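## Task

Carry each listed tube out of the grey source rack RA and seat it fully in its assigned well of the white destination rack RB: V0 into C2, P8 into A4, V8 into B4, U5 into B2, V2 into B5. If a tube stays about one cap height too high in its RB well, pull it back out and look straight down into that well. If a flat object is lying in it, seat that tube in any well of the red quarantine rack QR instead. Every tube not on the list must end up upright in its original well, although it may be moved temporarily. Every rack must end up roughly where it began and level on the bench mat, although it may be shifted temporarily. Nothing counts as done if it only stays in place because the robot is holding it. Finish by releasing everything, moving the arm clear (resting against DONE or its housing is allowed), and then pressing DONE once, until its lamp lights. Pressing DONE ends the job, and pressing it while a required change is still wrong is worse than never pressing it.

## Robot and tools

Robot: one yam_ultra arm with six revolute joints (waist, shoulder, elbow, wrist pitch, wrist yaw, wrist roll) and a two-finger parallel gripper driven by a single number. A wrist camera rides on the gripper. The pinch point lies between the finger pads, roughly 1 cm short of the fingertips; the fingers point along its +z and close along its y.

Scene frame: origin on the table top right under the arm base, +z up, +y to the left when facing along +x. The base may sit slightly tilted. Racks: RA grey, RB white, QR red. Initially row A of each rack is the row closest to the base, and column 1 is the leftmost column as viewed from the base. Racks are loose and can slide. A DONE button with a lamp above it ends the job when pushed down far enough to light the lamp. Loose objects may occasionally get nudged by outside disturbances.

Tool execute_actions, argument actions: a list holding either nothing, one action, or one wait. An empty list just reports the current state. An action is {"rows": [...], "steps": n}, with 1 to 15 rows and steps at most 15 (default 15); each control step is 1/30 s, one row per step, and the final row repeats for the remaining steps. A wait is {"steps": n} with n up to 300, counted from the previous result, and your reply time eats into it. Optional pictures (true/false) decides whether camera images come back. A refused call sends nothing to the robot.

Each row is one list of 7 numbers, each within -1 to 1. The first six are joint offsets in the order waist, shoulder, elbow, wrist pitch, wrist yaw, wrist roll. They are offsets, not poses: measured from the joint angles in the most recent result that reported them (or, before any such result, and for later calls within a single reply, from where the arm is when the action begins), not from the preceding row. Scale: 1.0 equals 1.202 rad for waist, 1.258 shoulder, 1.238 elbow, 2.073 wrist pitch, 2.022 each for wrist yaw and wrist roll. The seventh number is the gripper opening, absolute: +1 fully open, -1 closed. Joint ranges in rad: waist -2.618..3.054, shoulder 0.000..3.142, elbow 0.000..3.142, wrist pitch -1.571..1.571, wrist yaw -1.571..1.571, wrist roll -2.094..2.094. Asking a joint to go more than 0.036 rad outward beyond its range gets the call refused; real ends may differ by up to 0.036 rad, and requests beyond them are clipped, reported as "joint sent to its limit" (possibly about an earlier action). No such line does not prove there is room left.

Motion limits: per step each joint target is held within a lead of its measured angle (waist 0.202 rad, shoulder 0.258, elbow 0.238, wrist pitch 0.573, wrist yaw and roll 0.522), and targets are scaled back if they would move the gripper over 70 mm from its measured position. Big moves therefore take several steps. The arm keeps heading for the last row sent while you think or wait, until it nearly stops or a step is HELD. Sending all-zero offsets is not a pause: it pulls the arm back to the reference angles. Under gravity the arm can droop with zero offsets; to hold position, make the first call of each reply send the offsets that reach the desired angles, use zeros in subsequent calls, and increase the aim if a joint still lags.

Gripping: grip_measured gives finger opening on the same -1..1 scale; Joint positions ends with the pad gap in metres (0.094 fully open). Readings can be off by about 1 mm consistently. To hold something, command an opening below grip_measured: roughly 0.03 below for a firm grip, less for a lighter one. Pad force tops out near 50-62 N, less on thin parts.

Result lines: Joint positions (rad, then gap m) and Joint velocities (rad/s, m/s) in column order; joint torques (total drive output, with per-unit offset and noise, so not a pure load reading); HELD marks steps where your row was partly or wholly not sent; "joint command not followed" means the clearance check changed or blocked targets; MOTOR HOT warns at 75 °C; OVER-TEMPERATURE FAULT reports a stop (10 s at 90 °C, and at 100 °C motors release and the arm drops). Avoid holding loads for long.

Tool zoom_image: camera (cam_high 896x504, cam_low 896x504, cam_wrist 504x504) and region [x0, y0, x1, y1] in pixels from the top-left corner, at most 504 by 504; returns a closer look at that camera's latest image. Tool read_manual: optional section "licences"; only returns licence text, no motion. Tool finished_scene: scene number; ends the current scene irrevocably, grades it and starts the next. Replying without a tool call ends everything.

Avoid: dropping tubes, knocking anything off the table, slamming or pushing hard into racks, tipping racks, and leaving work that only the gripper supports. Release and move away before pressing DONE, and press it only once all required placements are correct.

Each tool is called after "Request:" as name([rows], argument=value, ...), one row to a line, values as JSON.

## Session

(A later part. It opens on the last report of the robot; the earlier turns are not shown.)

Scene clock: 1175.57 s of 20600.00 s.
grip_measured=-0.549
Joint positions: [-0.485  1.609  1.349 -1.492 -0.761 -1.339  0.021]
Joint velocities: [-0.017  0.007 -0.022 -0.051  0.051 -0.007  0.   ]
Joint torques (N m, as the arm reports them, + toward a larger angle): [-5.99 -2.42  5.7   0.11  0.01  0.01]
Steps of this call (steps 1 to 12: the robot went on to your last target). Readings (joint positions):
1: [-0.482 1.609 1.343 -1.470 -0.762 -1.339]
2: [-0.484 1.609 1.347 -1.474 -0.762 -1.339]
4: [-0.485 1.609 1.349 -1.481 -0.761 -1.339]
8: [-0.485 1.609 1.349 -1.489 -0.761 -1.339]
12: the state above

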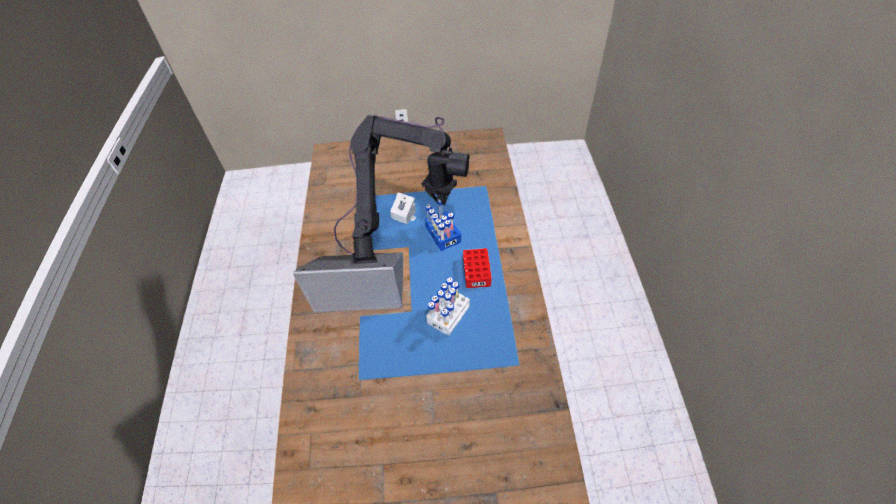

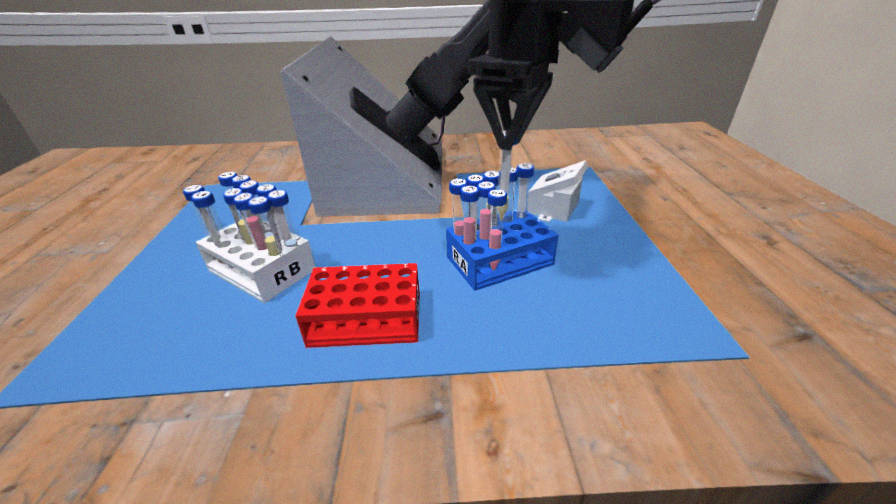

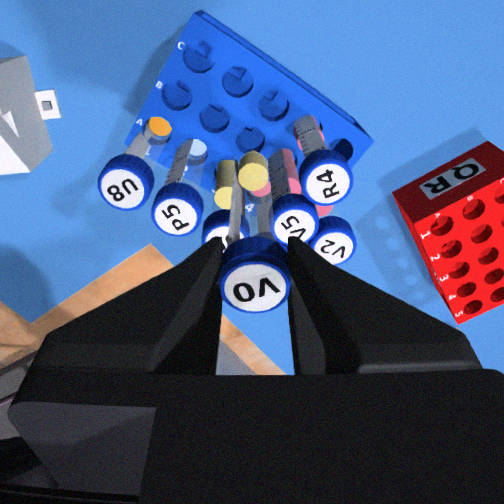

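Request:
execute_actions([
  {"rows":[[0.003,0.005,0.018,-0.002,-0.002,0.002,-0.58],[0.008,0.013,0.036,-0.004,-0.004,0.005,-0.58],[0.015,0.024,0.056,-0.006,-0.006,0.009,-0.58],[0.023,0.037,0.078,-0.008,-0.007,0.014,-0.58],[0.032,0.050,0.101,-0.010,-0.008,0.020,-0.58],[0.041,0.064,0.125,-0.012,-0.009,0.026,-0.58],[0.050,0.078,0.149,-0.013,-0.010,0.032,-0.58],[0.059,0.092,0.173,-0.014,-0.011,0.038,-0.58],[0.068,0.106,0.196,-0.015,-0.012,0.044,-0.58],[0.076,0.119,0.218,-0.016,-0.013,0.050,-0.58],[0.083,0.130,0.237,-0.017,-0.014,0.056,-0.58],[0.088,0.139,0.252,-0.018,-0.014,0.062,-0.58],[0.092,0.145,0.261,-0.018,-0.014,0.068,-0.58],[0.092,0.145,0.261,-0.018,-0.014,0.074,-0.58],[0.092,0.145,0.261,-0.018,-0.014,0.080,-0.58]]},
])

Request:
execute_actions([
  {"rows":[[-0.006,0.004,0.022,0,0,0.036,-0.58],[-0.014,0.010,0.022,0.002,0.001,0.046,-0.58],[-0.024,0.019,0.022,0.004,0.003,0.056,-0.58],[-0.035,0.031,0.022,0.006,0.004,0.066,-0.58],[-0.046,0.044,0.022,0.007,0.005,0.076,-0.58],[-0.058,0.058,0.022,0.009,0.007,0.086,-0.58],[-0.070,0.072,0.022,0.010,0.008,0.096,-0.58],[-0.082,0.086,0.022,0.012,0.009,0.106,-0.58],[-0.094,0.100,0.022,0.013,0.010,0.116,-0.58],[-0.106,0.114,0.022,0.014,0.012,0.126,-0.58],[-0.118,0.128,0.022,0.016,0.013,0.136,-0.58],[-0.130,0.142,0.024,0.017,0.014,0.146,-0.58],[-0.142,0.156,0.026,0.018,0.016,0.156,-0.58],[-0.153,0.169,0.028,0.019,0.017,0.166,-0.58],[-0.164,0.182,0.030,0.020,0.018,0.176,-0.58]]},
])

Request:
execute_actions([
  {"rows":[[-0.048,0.048,0.030,0.008,0.013,0.054,-0.58],[-0.059,0.065,0.038,0.009,0.015,0.062,-0.58],[-0.069,0.081,0.046,0.009,0.018,0.071,-0.58],[-0.080,0.098,0.054,0.010,0.020,0.079,-0.58],[-0.091,0.114,0.062,0.010,0.023,0.088,-0.58],[-0.102,0.131,0.070,0.010,0.025,0.097,-0.58],[-0.113,0.147,0.078,0.011,0.028,0.105,-0.58],[-0.123,0.164,0.086,0.011,0.030,0.114,-0.58],[-0.134,0.180,0.094,0.012,0.033,0.122,-0.58],[-0.145,0.197,0.102,0.012,0.035,0.131,-0.58],[-0.156,0.213,0.110,0.012,0.038,0.140,-0.58],[-0.167,0.230,0.118,0.013,0.040,0.148,-0.58],[-0.177,0.246,0.126,0.013,0.043,0.157,-0.58]],"steps":13},
], pictures=false)

Request:
execute_actions([
  {"rows":[[-0.049,0.050,0.044,0.005,0.019,0.049,-0.58],[-0.060,0.066,0.052,0.006,0.021,0.057,-0.58],[-0.071,0.083,0.061,0.006,0.024,0.066,-0.58],[-0.082,0.099,0.069,0.007,0.026,0.074,-0.58],[-0.093,0.116,0.077,0.007,0.029,0.083,-0.58],[-0.104,0.132,0.085,0.007,0.031,0.092,-0.58],[-0.115,0.149,0.093,0.008,0.034,0.100,-0.58],[-0.126,0.165,0.102,0.008,0.036,0.109,-0.58],[-0.137,0.182,0.110,0.009,0.039,0.117,-0.58],[-0.148,0.198,0.118,0.009,0.041,0.126,-0.58],[-0.159,0.213,0.126,0.009,0.044,0.135,-0.58],[-0.170,0.226,0.133,0.010,0.046,0.143,-0.58],[-0.179,0.237,0.138,0.010,0.049,0.152,-0.58],[-0.186,0.244,0.141,0.010,0.051,0.160,-0.58],[-0.191,0.248,0.143,0.010,0.053,0.168,-0.58]]},
], pictures=false)

Request:
execute_actions([
  {"steps":10},
])

Scene clock: 1232.67 s of 20600.00 s.
grip_measured=-0.549
Joint positions: [-0.37   1.781  1.644 -1.51  -0.775 -1.231  0.021]
Joint velocities: [ 0.081  0.125  0.105  0.051 -0.051  0.344 -0.001]
Joint torques (N m, as the arm reports them, + toward a larger angle): [-6.58 -4.6   5.34  0.   -0.1   0.08]
Steps of this call (steps 1 to 30: the robot went on to your last target; steps 31 to 90: nothing new was sent; then 53.60 s passed at rest; steps 91 to 105: all 15 steps of this action). Readings (joint positions):
91: [-0.485 1.609 1.349 -1.494 -0.761 -1.339]
92: [-0.484 1.610 1.351 -1.495 -0.761 -1.338]
94: [-0.475 1.623 1.379 -1.502 -0.760 -1.333]
98: [-0.434 1.684 1.491 -1.508 -0.763 -1.305]
105: the state above

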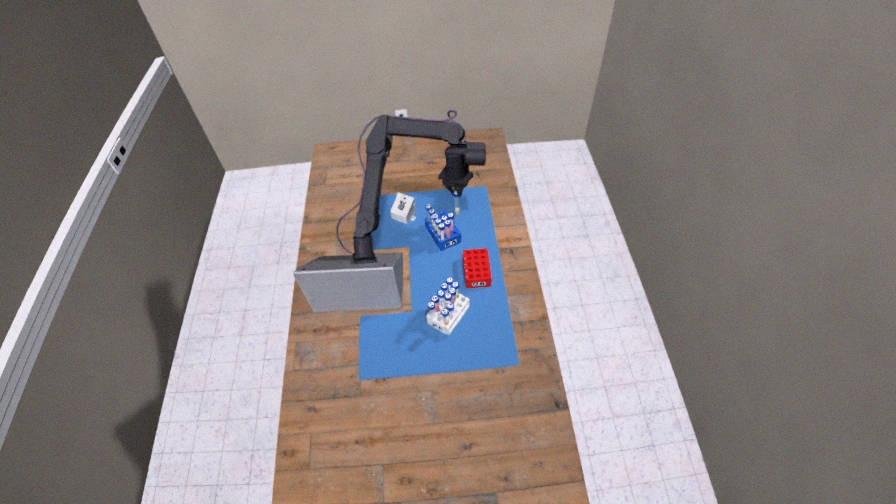

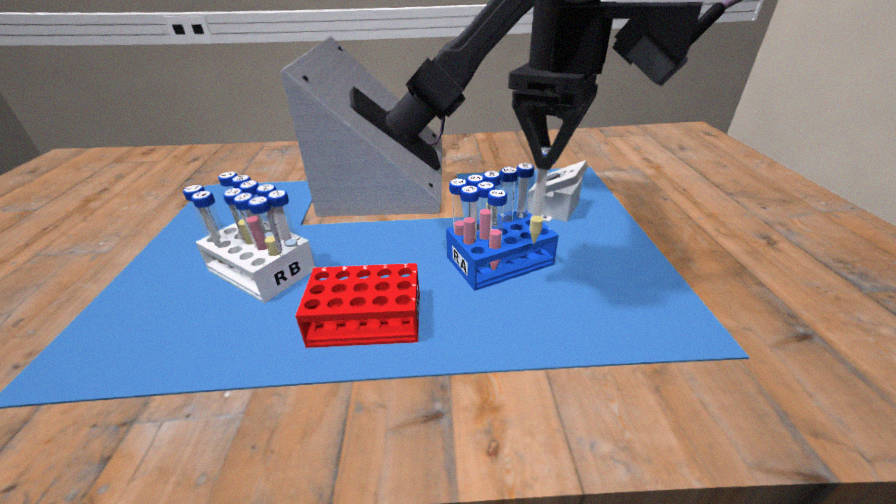

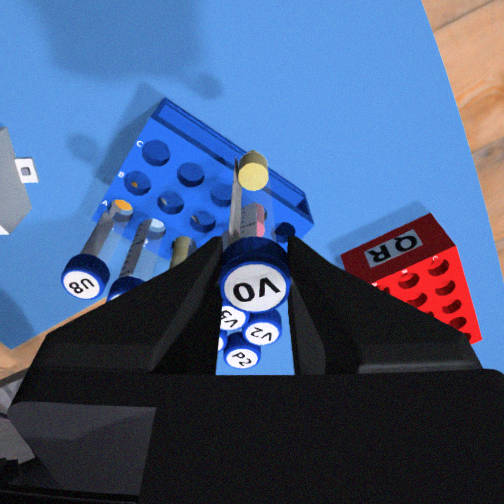

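Scene clock: 1233.17 s of 20600.00 s.
grip_measured=-0.549
Joint positions: [-0.522  1.978  1.654 -1.486 -0.753 -0.965  0.021]
Joint velocities: [-0.408  0.52  -0.002  0.081  0.022  0.623  0.001]
Joint torques (N m, as the arm reports them, + toward a larger angle): [-8.16 -5.24  5.88  0.25 -0.02  0.04]
Steps of this call (steps 1 to 15: all 15 steps of this action). Readings (joint positions):
1: [-0.369 1.783 1.647 -1.510 -0.776 -1.218]
2: [-0.368 1.783 1.647 -1.510 -0.776 -1.205]
4: [-0.372 1.788 1.647 -1.510 -0.775 -1.173]
8: [-0.413 1.836 1.654 -1.507 -0.774 -1.102]
15: the state above

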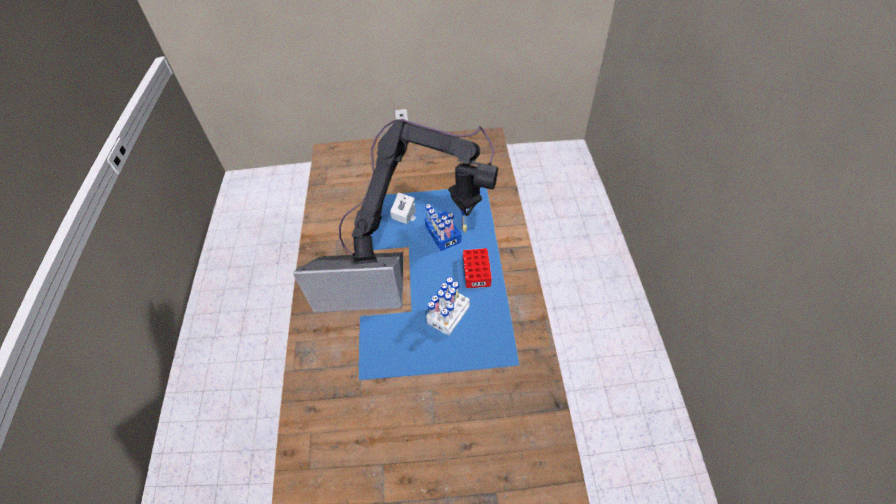

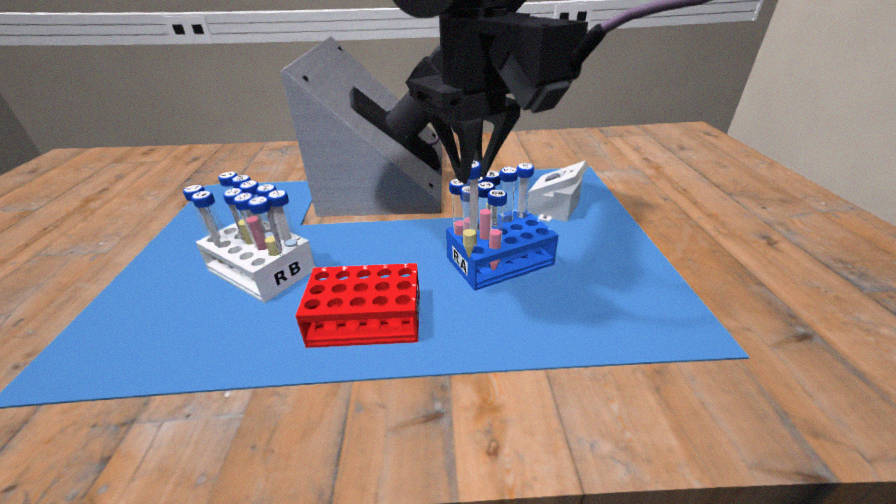

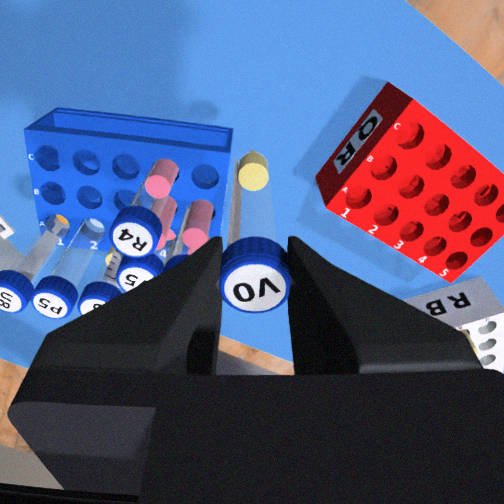

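Scene clock: 1233.60 s of 20600.00 s.
grip_measured=-0.549
Joint positions: [-0.687  2.245  1.771 -1.471 -0.694 -0.728  0.021]
Joint velocities: [-0.369  0.579  0.31  -0.051  0.11   0.432 -0.   ]
Joint torques (N m, as the arm reports them, + toward a larger angle): [-9.15 -5.75  5.82  0.32  0.07  0.06]
Steps of this call (steps 1 to 13: all 13 steps of this action). Readings (joint positions):
1: [-0.535 1.997 1.656 -1.484 -0.749 -0.945]
2: [-0.548 2.017 1.662 -1.484 -0.744 -0.926]
4: [-0.573 2.060 1.680 -1.481 -0.735 -0.888]
8: [-0.622 2.143 1.720 -1.476 -0.717 -0.816]
13: the state above

Scene clock: 1234.10 s of 20600.00 s.
grip_measured=-0.549
Joint positions: [-0.882  2.542  1.914 -1.457 -0.612 -0.465  0.021]
Joint velocities: [-0.335  0.383  0.095  0.11   0.168  0.491  0.   ]
Joint torques (N m, as the arm reports them, + toward a larger angle): [-8.26 -8.46  6.58  0.27  0.01  0.05]
Steps of this call (steps 1 to 15: all 15 steps of this action). Readings (joint positions):
1: [-0.700 2.266 1.781 -1.470 -0.687 -0.710]
2: [-0.713 2.287 1.792 -1.469 -0.681 -0.692]
4: [-0.738 2.329 1.815 -1.468 -0.670 -0.657]
8: [-0.790 2.411 1.856 -1.465 -0.649 -0.587]
15: the state above

Scene clock: 1234.43 s of 20600.00 s.
grip_measured=-0.549
Joint positions: [-0.908  2.565  1.923 -1.454 -0.592 -0.4    0.021]
Joint velocities: [-0.007  0.012 -0.022  0.007  0.007  0.022 -0.001]
Joint torques (N m, as the arm reports them, + toward a larger angle): [-7.83 -8.47  6.48  0.3   0.04  0.06]
Steps of this call (steps 1 to 10: the robot went on to your last target). Readings (joint positions):
1: [-0.892 2.553 1.916 -1.455 -0.606 -0.450]
2: [-0.900 2.560 1.916 -1.455 -0.602 -0.439]
4: [-0.908 2.565 1.916 -1.455 -0.594 -0.422]
8: [-0.908 2.565 1.921 -1.454 -0.592 -0.405]
10: the state above

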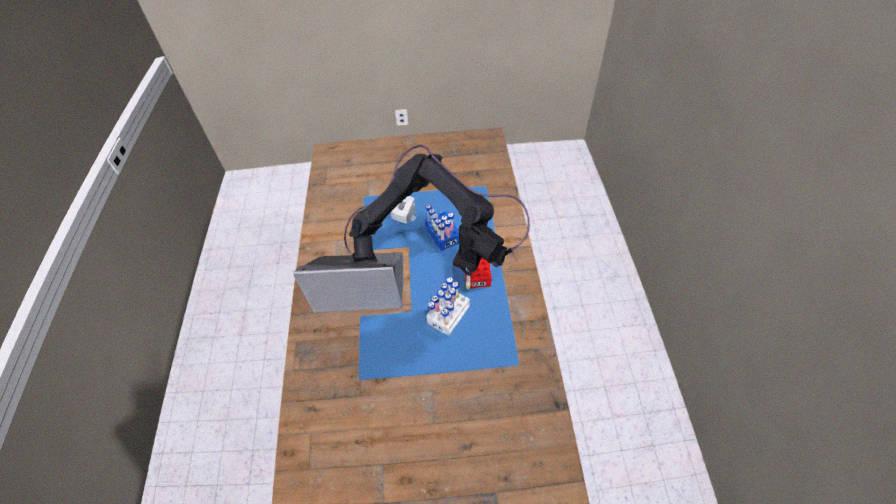

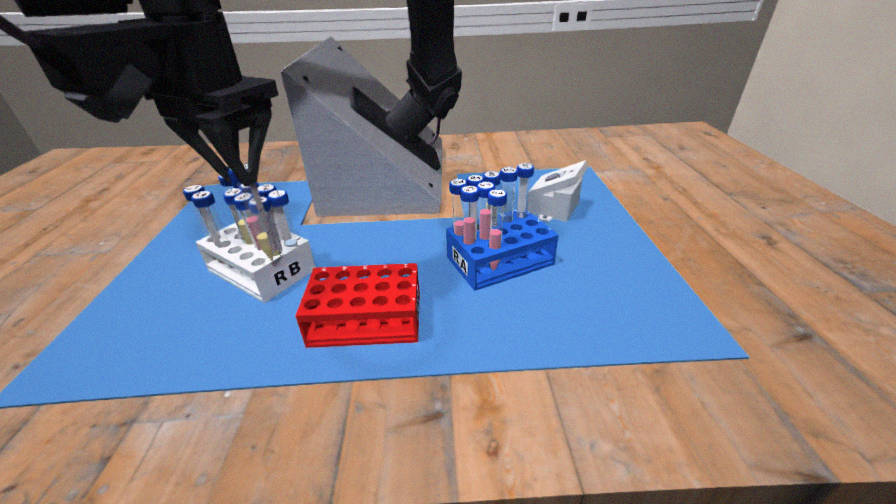

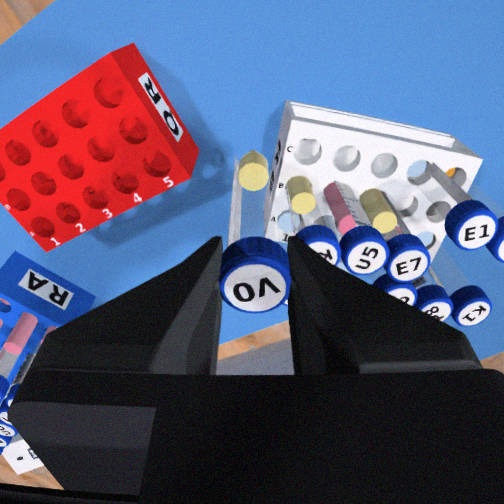

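Request:
execute_actions([
  {"rows":[[-0.012,0.002,-0.002,0.003,0.004,0.006,-0.58],[-0.022,0.006,-0.004,0.006,0.008,0.012,-0.58],[-0.032,0.012,-0.006,0.008,0.011,0.018,-0.58],[-0.042,0.019,-0.008,0.010,0.014,0.024,-0.58],[-0.052,0.027,-0.010,0.012,0.017,0.030,-0.58],[-0.062,0.035,-0.010,0.014,0.019,0.035,-0.58],[-0.072,0.043,-0.010,0.015,0.021,0.040,-0.58],[-0.081,0.051,-0.010,0.016,0.023,0.044,-0.58],[-0.089,0.058,-0.010,0.017,0.024,0.047,-0.58],[-0.095,0.064,-0.010,0.017,0.025,0.049,-0.58],[-0.100,0.068,-0.010,0.017,0.025,0.051,-0.58],[-0.103,0.071,-0.010,0.017,0.025,0.051,-0.58]],"steps":15},
], pictures=false)

Request:
execute_actions([
  {"steps":10},
])

Request:
zoom_image(camera="cam_wrist", region=[150, 40, 350, 240])

Scene clock: 1259.60 s of 20600.00 s.
grip_measured=-0.549
Joint positions: [-1.026  2.66   1.923 -1.431 -0.549 -0.313  0.021]
Joint velocities: [-0.095  0.071  0.017 -0.007  0.051  0.095  0.   ]
Joint torques (N m, as the arm reports them, + toward a larger angle): [-6.41 -9.15  4.    0.32 -0.09  0.02]
Steps of this call (steps 1 to 30: the robot went on to your last target; steps 31 to 90: nothing new was sent; then 21.67 s passed at rest; steps 91 to 105: all 15 steps of this action). Readings (joint positions):
91: [-0.908 2.565 1.923 -1.454 -0.592 -0.393]
92: [-0.908 2.565 1.923 -1.454 -0.591 -0.392]
94: [-0.911 2.567 1.923 -1.454 -0.587 -0.383]
98: [-0.947 2.594 1.923 -1.446 -0.575 -0.353]
105: the state above

Scene clock: 1259.93 s of 20600.00 s.
grip_measured=-0.549
Joint positions: [-1.026  2.661  1.923 -1.43  -0.546 -0.304  0.021]
Joint velocities: [ 0.012 -0.022 -0.017  0.051 -0.095  0.051  0.   ]
Joint torques (N m, as the arm reports them, + toward a larger angle): [-6.93 -8.88  4.08  0.35  0.01  0.09]
Steps of this call (steps 1 to 10: the robot went on to your last target). Readings (joint positions):
1: [-1.027 2.661 1.923 -1.430 -0.547 -0.311]
2: [-1.027 2.661 1.923 -1.430 -0.546 -0.309]
4: [-1.026 2.661 1.923 -1.430 -0.546 -0.307]
8: [-1.026 2.661 1.923 -1.430 -0.546 -0.304]
10: the state above

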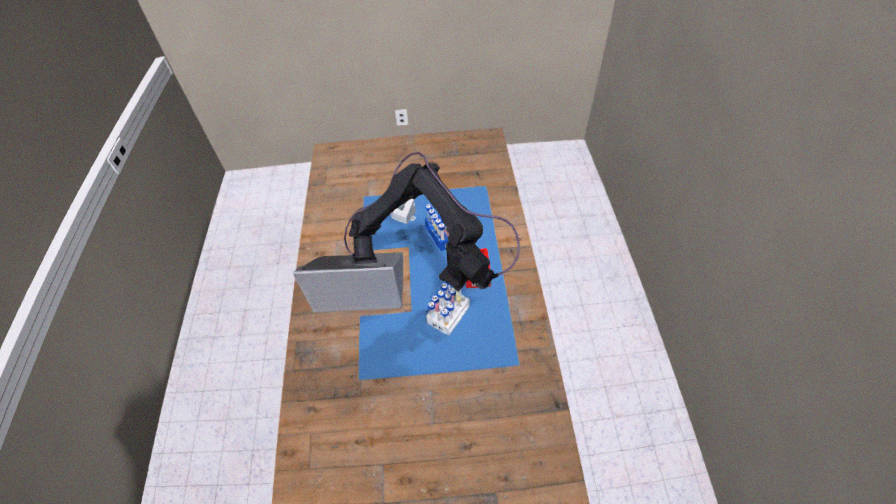

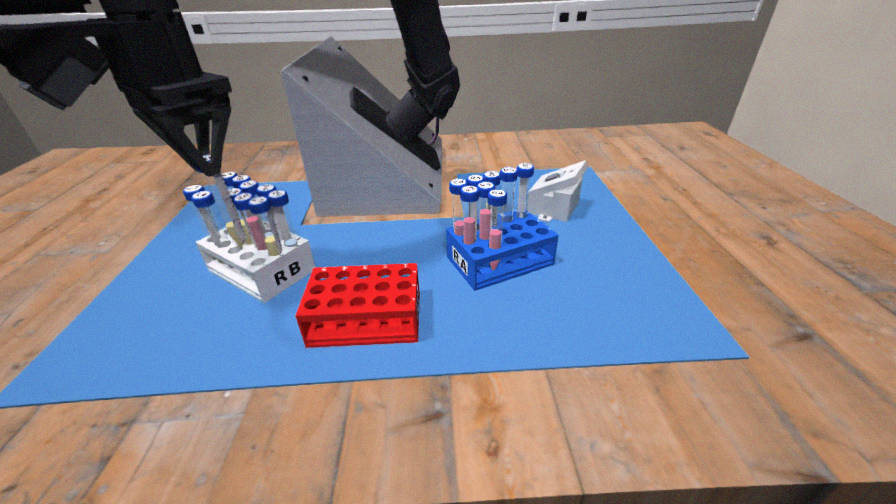

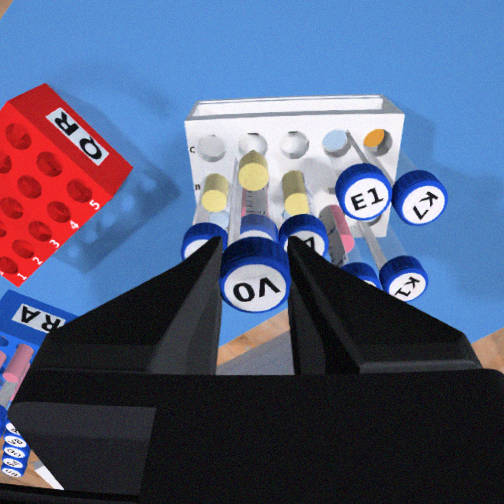

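Region (150, 40, 350, 240) of cam_wrist's 504x504 image, scaled by 2.520, with more detail than that image has.

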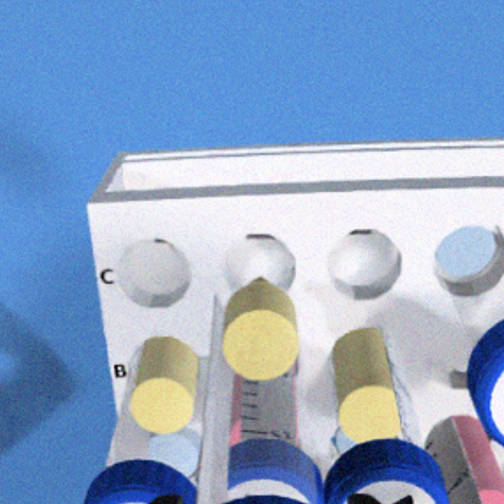

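Request:
execute_actions([
  {"rows":[[0,-0.008,-0.008,0.004,-0.002,0,-0.58],[0.001,-0.015,-0.016,0.009,-0.004,0,-0.58],[0.001,-0.019,-0.023,0.013,-0.005,0,-0.58],[0.002,-0.022,-0.030,0.017,-0.006,0,-0.58],[0.003,-0.025,-0.037,0.020,-0.007,0,-0.58],[0.003,-0.027,-0.043,0.023,-0.007,0,-0.58],[0.004,-0.028,-0.048,0.024,-0.007,0,-0.58],[0.004,-0.028,-0.051,0.024,-0.007,0,-0.58]],"steps":11},
])

Request:
execute_actions([
  {"rows":[[0.003,0,-0.016,0.014,-0.005,0.006,-0.58],[0.006,0,-0.024,0.021,-0.006,0.009,-0.58],[0.009,0,-0.031,0.027,-0.007,0.012,-0.58],[0.011,0,-0.038,0.032,-0.008,0.014,-0.58],[0.013,0,-0.044,0.036,-0.009,0.015,-0.58],[0.015,0,-0.050,0.040,-0.010,0.017,-0.58],[0.018,0,-0.055,0.044,-0.010,0.018,-0.58],[0.020,0,-0.060,0.047,-0.011,0.019,-0.58],[0.022,0,-0.065,0.051,-0.012,0.020,-0.58],[0.024,0,-0.070,0.054,-0.012,0.022,-0.58],[0.026,0,-0.075,0.058,-0.013,0.023,-0.58]],"steps":11},
])

Request:
execute_actions([
  {"rows":[[0.006,0,-0.026,0.022,-0.007,0.010,-0.58],[0.008,0,-0.031,0.026,-0.007,0.011,-0.58],[0.010,0,-0.036,0.029,-0.008,0.012,-0.58],[0.012,0,-0.041,0.033,-0.009,0.014,-0.58],[0.014,0,-0.046,0.036,-0.009,0.015,-0.58],[0.016,0,-0.051,0.040,-0.010,0.016,-0.58],[0.018,0,-0.056,0.043,-0.011,0.017,-0.58],[0.020,0,-0.061,0.046,-0.011,0.018,-0.58],[0.022,0,-0.065,0.047,-0.011,0.018,-0.58]],"steps":15},
])

Scene clock: 1313.90 s of 20600.00 s.
grip_measured=-0.549
Joint positions: [-1.019  2.647  1.872 -1.401 -0.548 -0.303  0.021]
Joint velocities: [ 0.046 -0.002 -0.037  0.037  0.037 -0.051 -0.002]
Joint torques (N m, as the arm reports them, + toward a larger angle): [ -6.74 -10.     4.1    0.4   -0.16   0.  ]
Steps of this call (steps 1 to 30: the robot went on to your last target; steps 31 to 90: nothing new was sent; then 50.60 s passed at rest; steps 91 to 101: all 11 steps of this action). Readings (joint positions):
91: [-1.026 2.661 1.923 -1.430 -0.546 -0.303]
92: [-1.026 2.661 1.923 -1.429 -0.546 -0.303]
94: [-1.026 2.658 1.914 -1.421 -0.546 -0.303]
98: [-1.023 2.647 1.882 -1.406 -0.548 -0.303]
101: the state above

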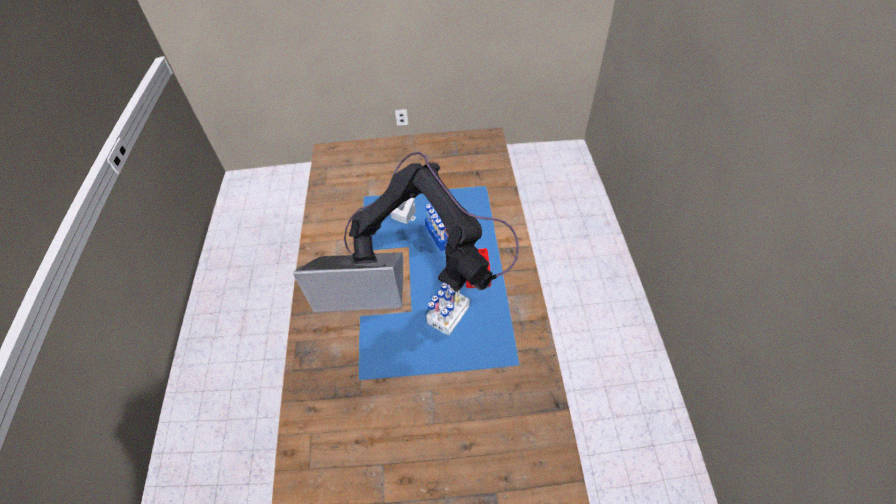

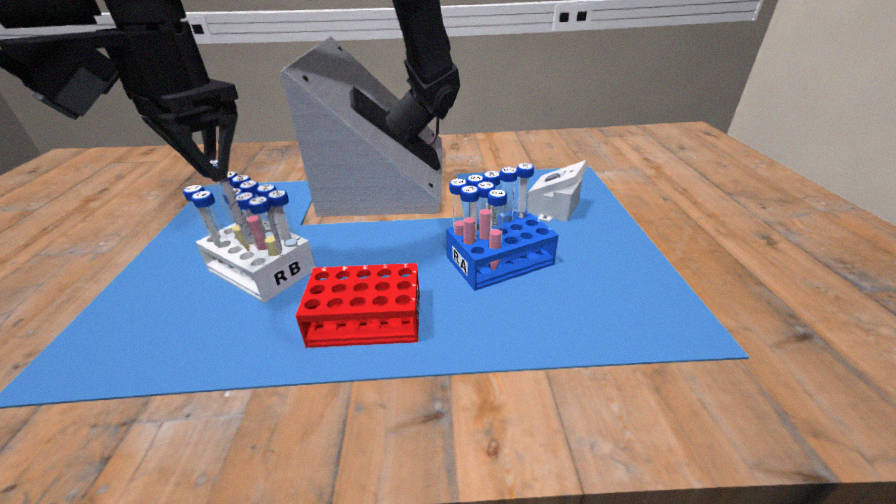

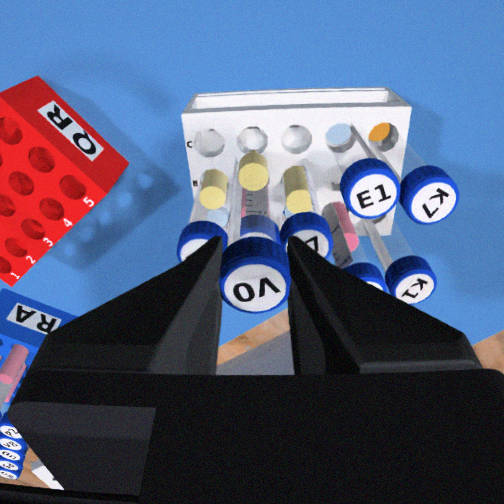

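Scene clock: 1314.27 s of 20600.00 s.
grip_measured=-0.549
Joint positions: [-0.99   2.647  1.803 -1.32  -0.56  -0.273  0.021]
Joint velocities: [ 0.095 -0.012 -0.149  0.256 -0.095  0.11   0.   ]
Joint torques (N m, as the arm reports them, + toward a larger angle): [-6.62 -8.36  3.75  0.24 -0.11  0.09]
Steps of this call (steps 1 to 11: all 11 steps of this action). Readings (joint positions):
1: [-1.018 2.647 1.870 -1.398 -0.548 -0.302]
2: [-1.017 2.647 1.866 -1.394 -0.549 -0.300]
4: [-1.012 2.647 1.854 -1.378 -0.550 -0.294]
8: [-0.999 2.647 1.821 -1.347 -0.555 -0.281]
11: the state above

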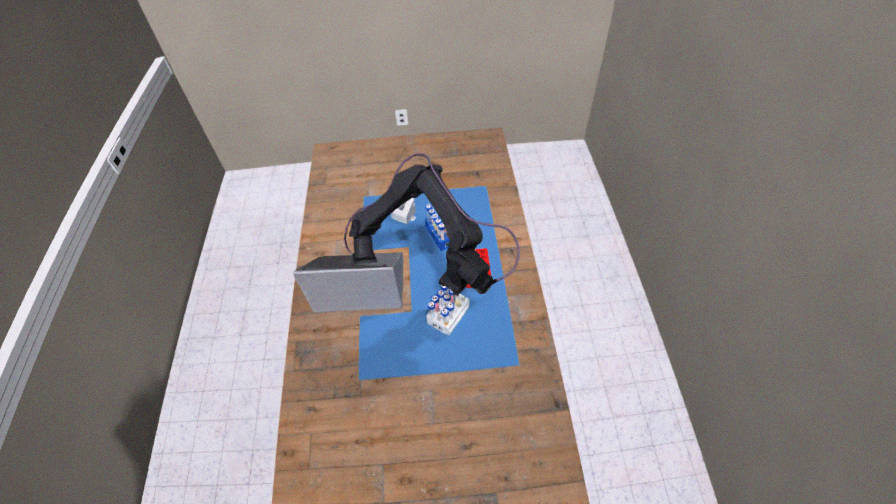

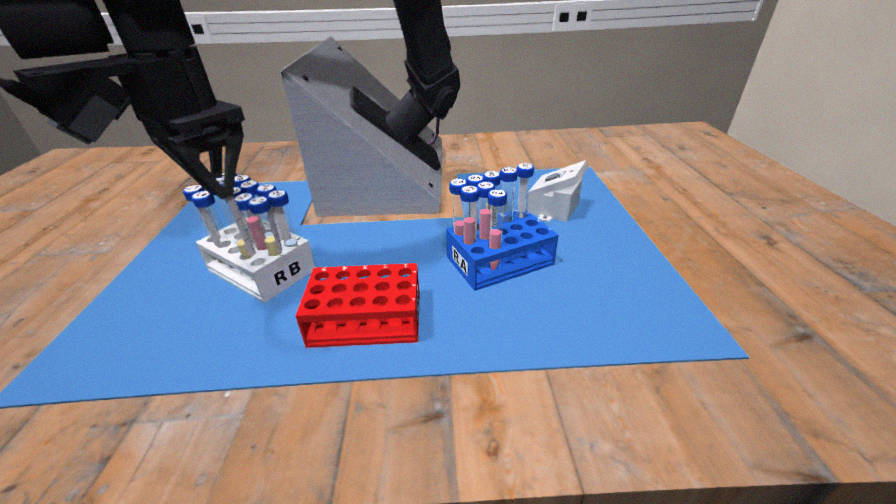

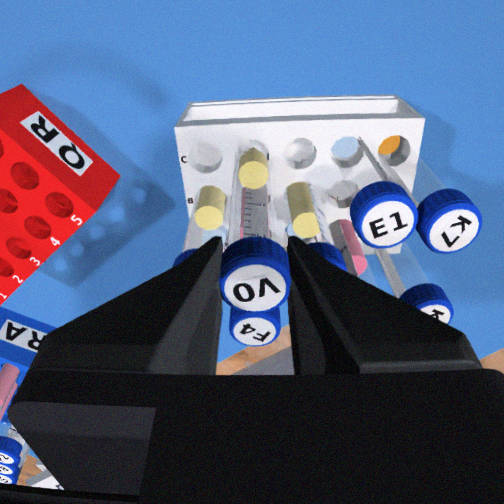

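Scene clock: 1314.77 s of 20600.00 s.
grip_measured=-0.549
Joint positions: [-0.959  2.647  1.737 -1.231 -0.575 -0.244  0.021]
Joint velocities: [ 0.002  0.007 -0.022  0.037  0.051  0.007 -0.   ]
Joint torques (N m, as the arm reports them, + toward a larger angle): [-6.93 -8.37  3.8   0.3  -0.11  0.06]
Steps of this call (steps 1 to 15: all 15 steps of this action). Readings (joint positions):
1: [-0.987 2.647 1.797 -1.312 -0.561 -0.270]
2: [-0.984 2.647 1.791 -1.304 -0.563 -0.267]
4: [-0.979 2.647 1.778 -1.287 -0.566 -0.262]
8: [-0.968 2.647 1.753 -1.256 -0.572 -0.252]
15: the state above

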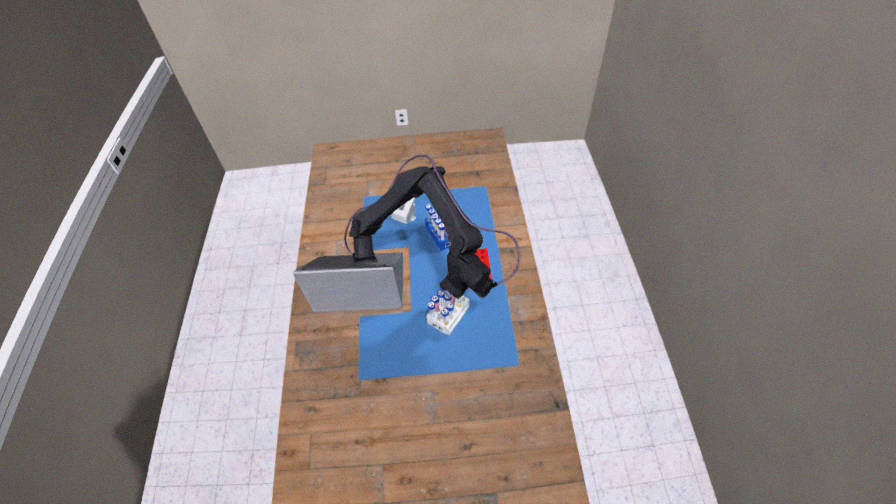

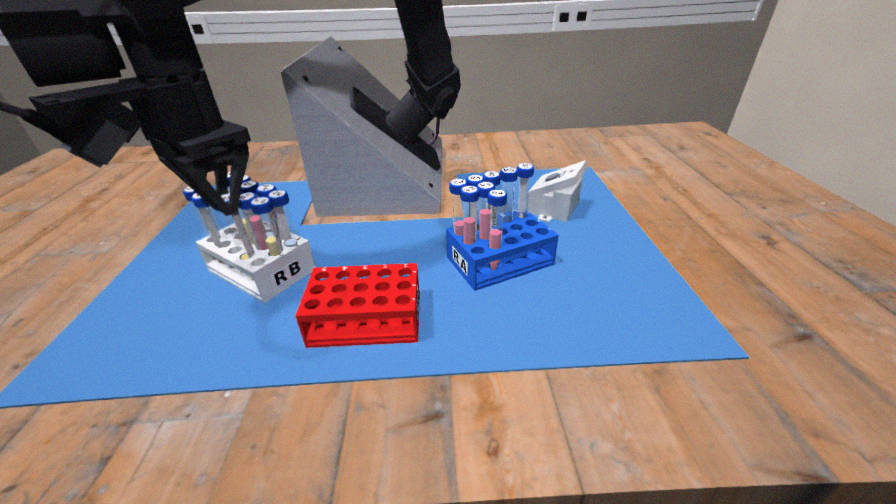

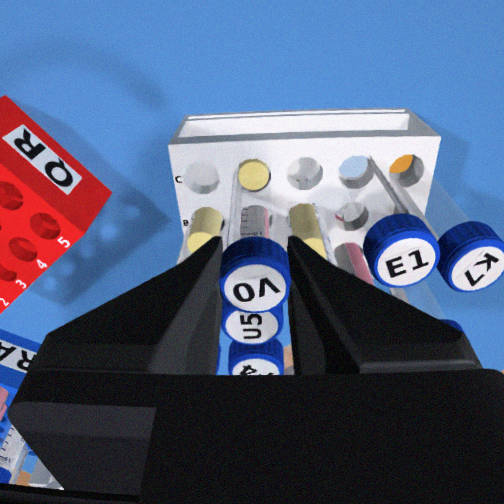

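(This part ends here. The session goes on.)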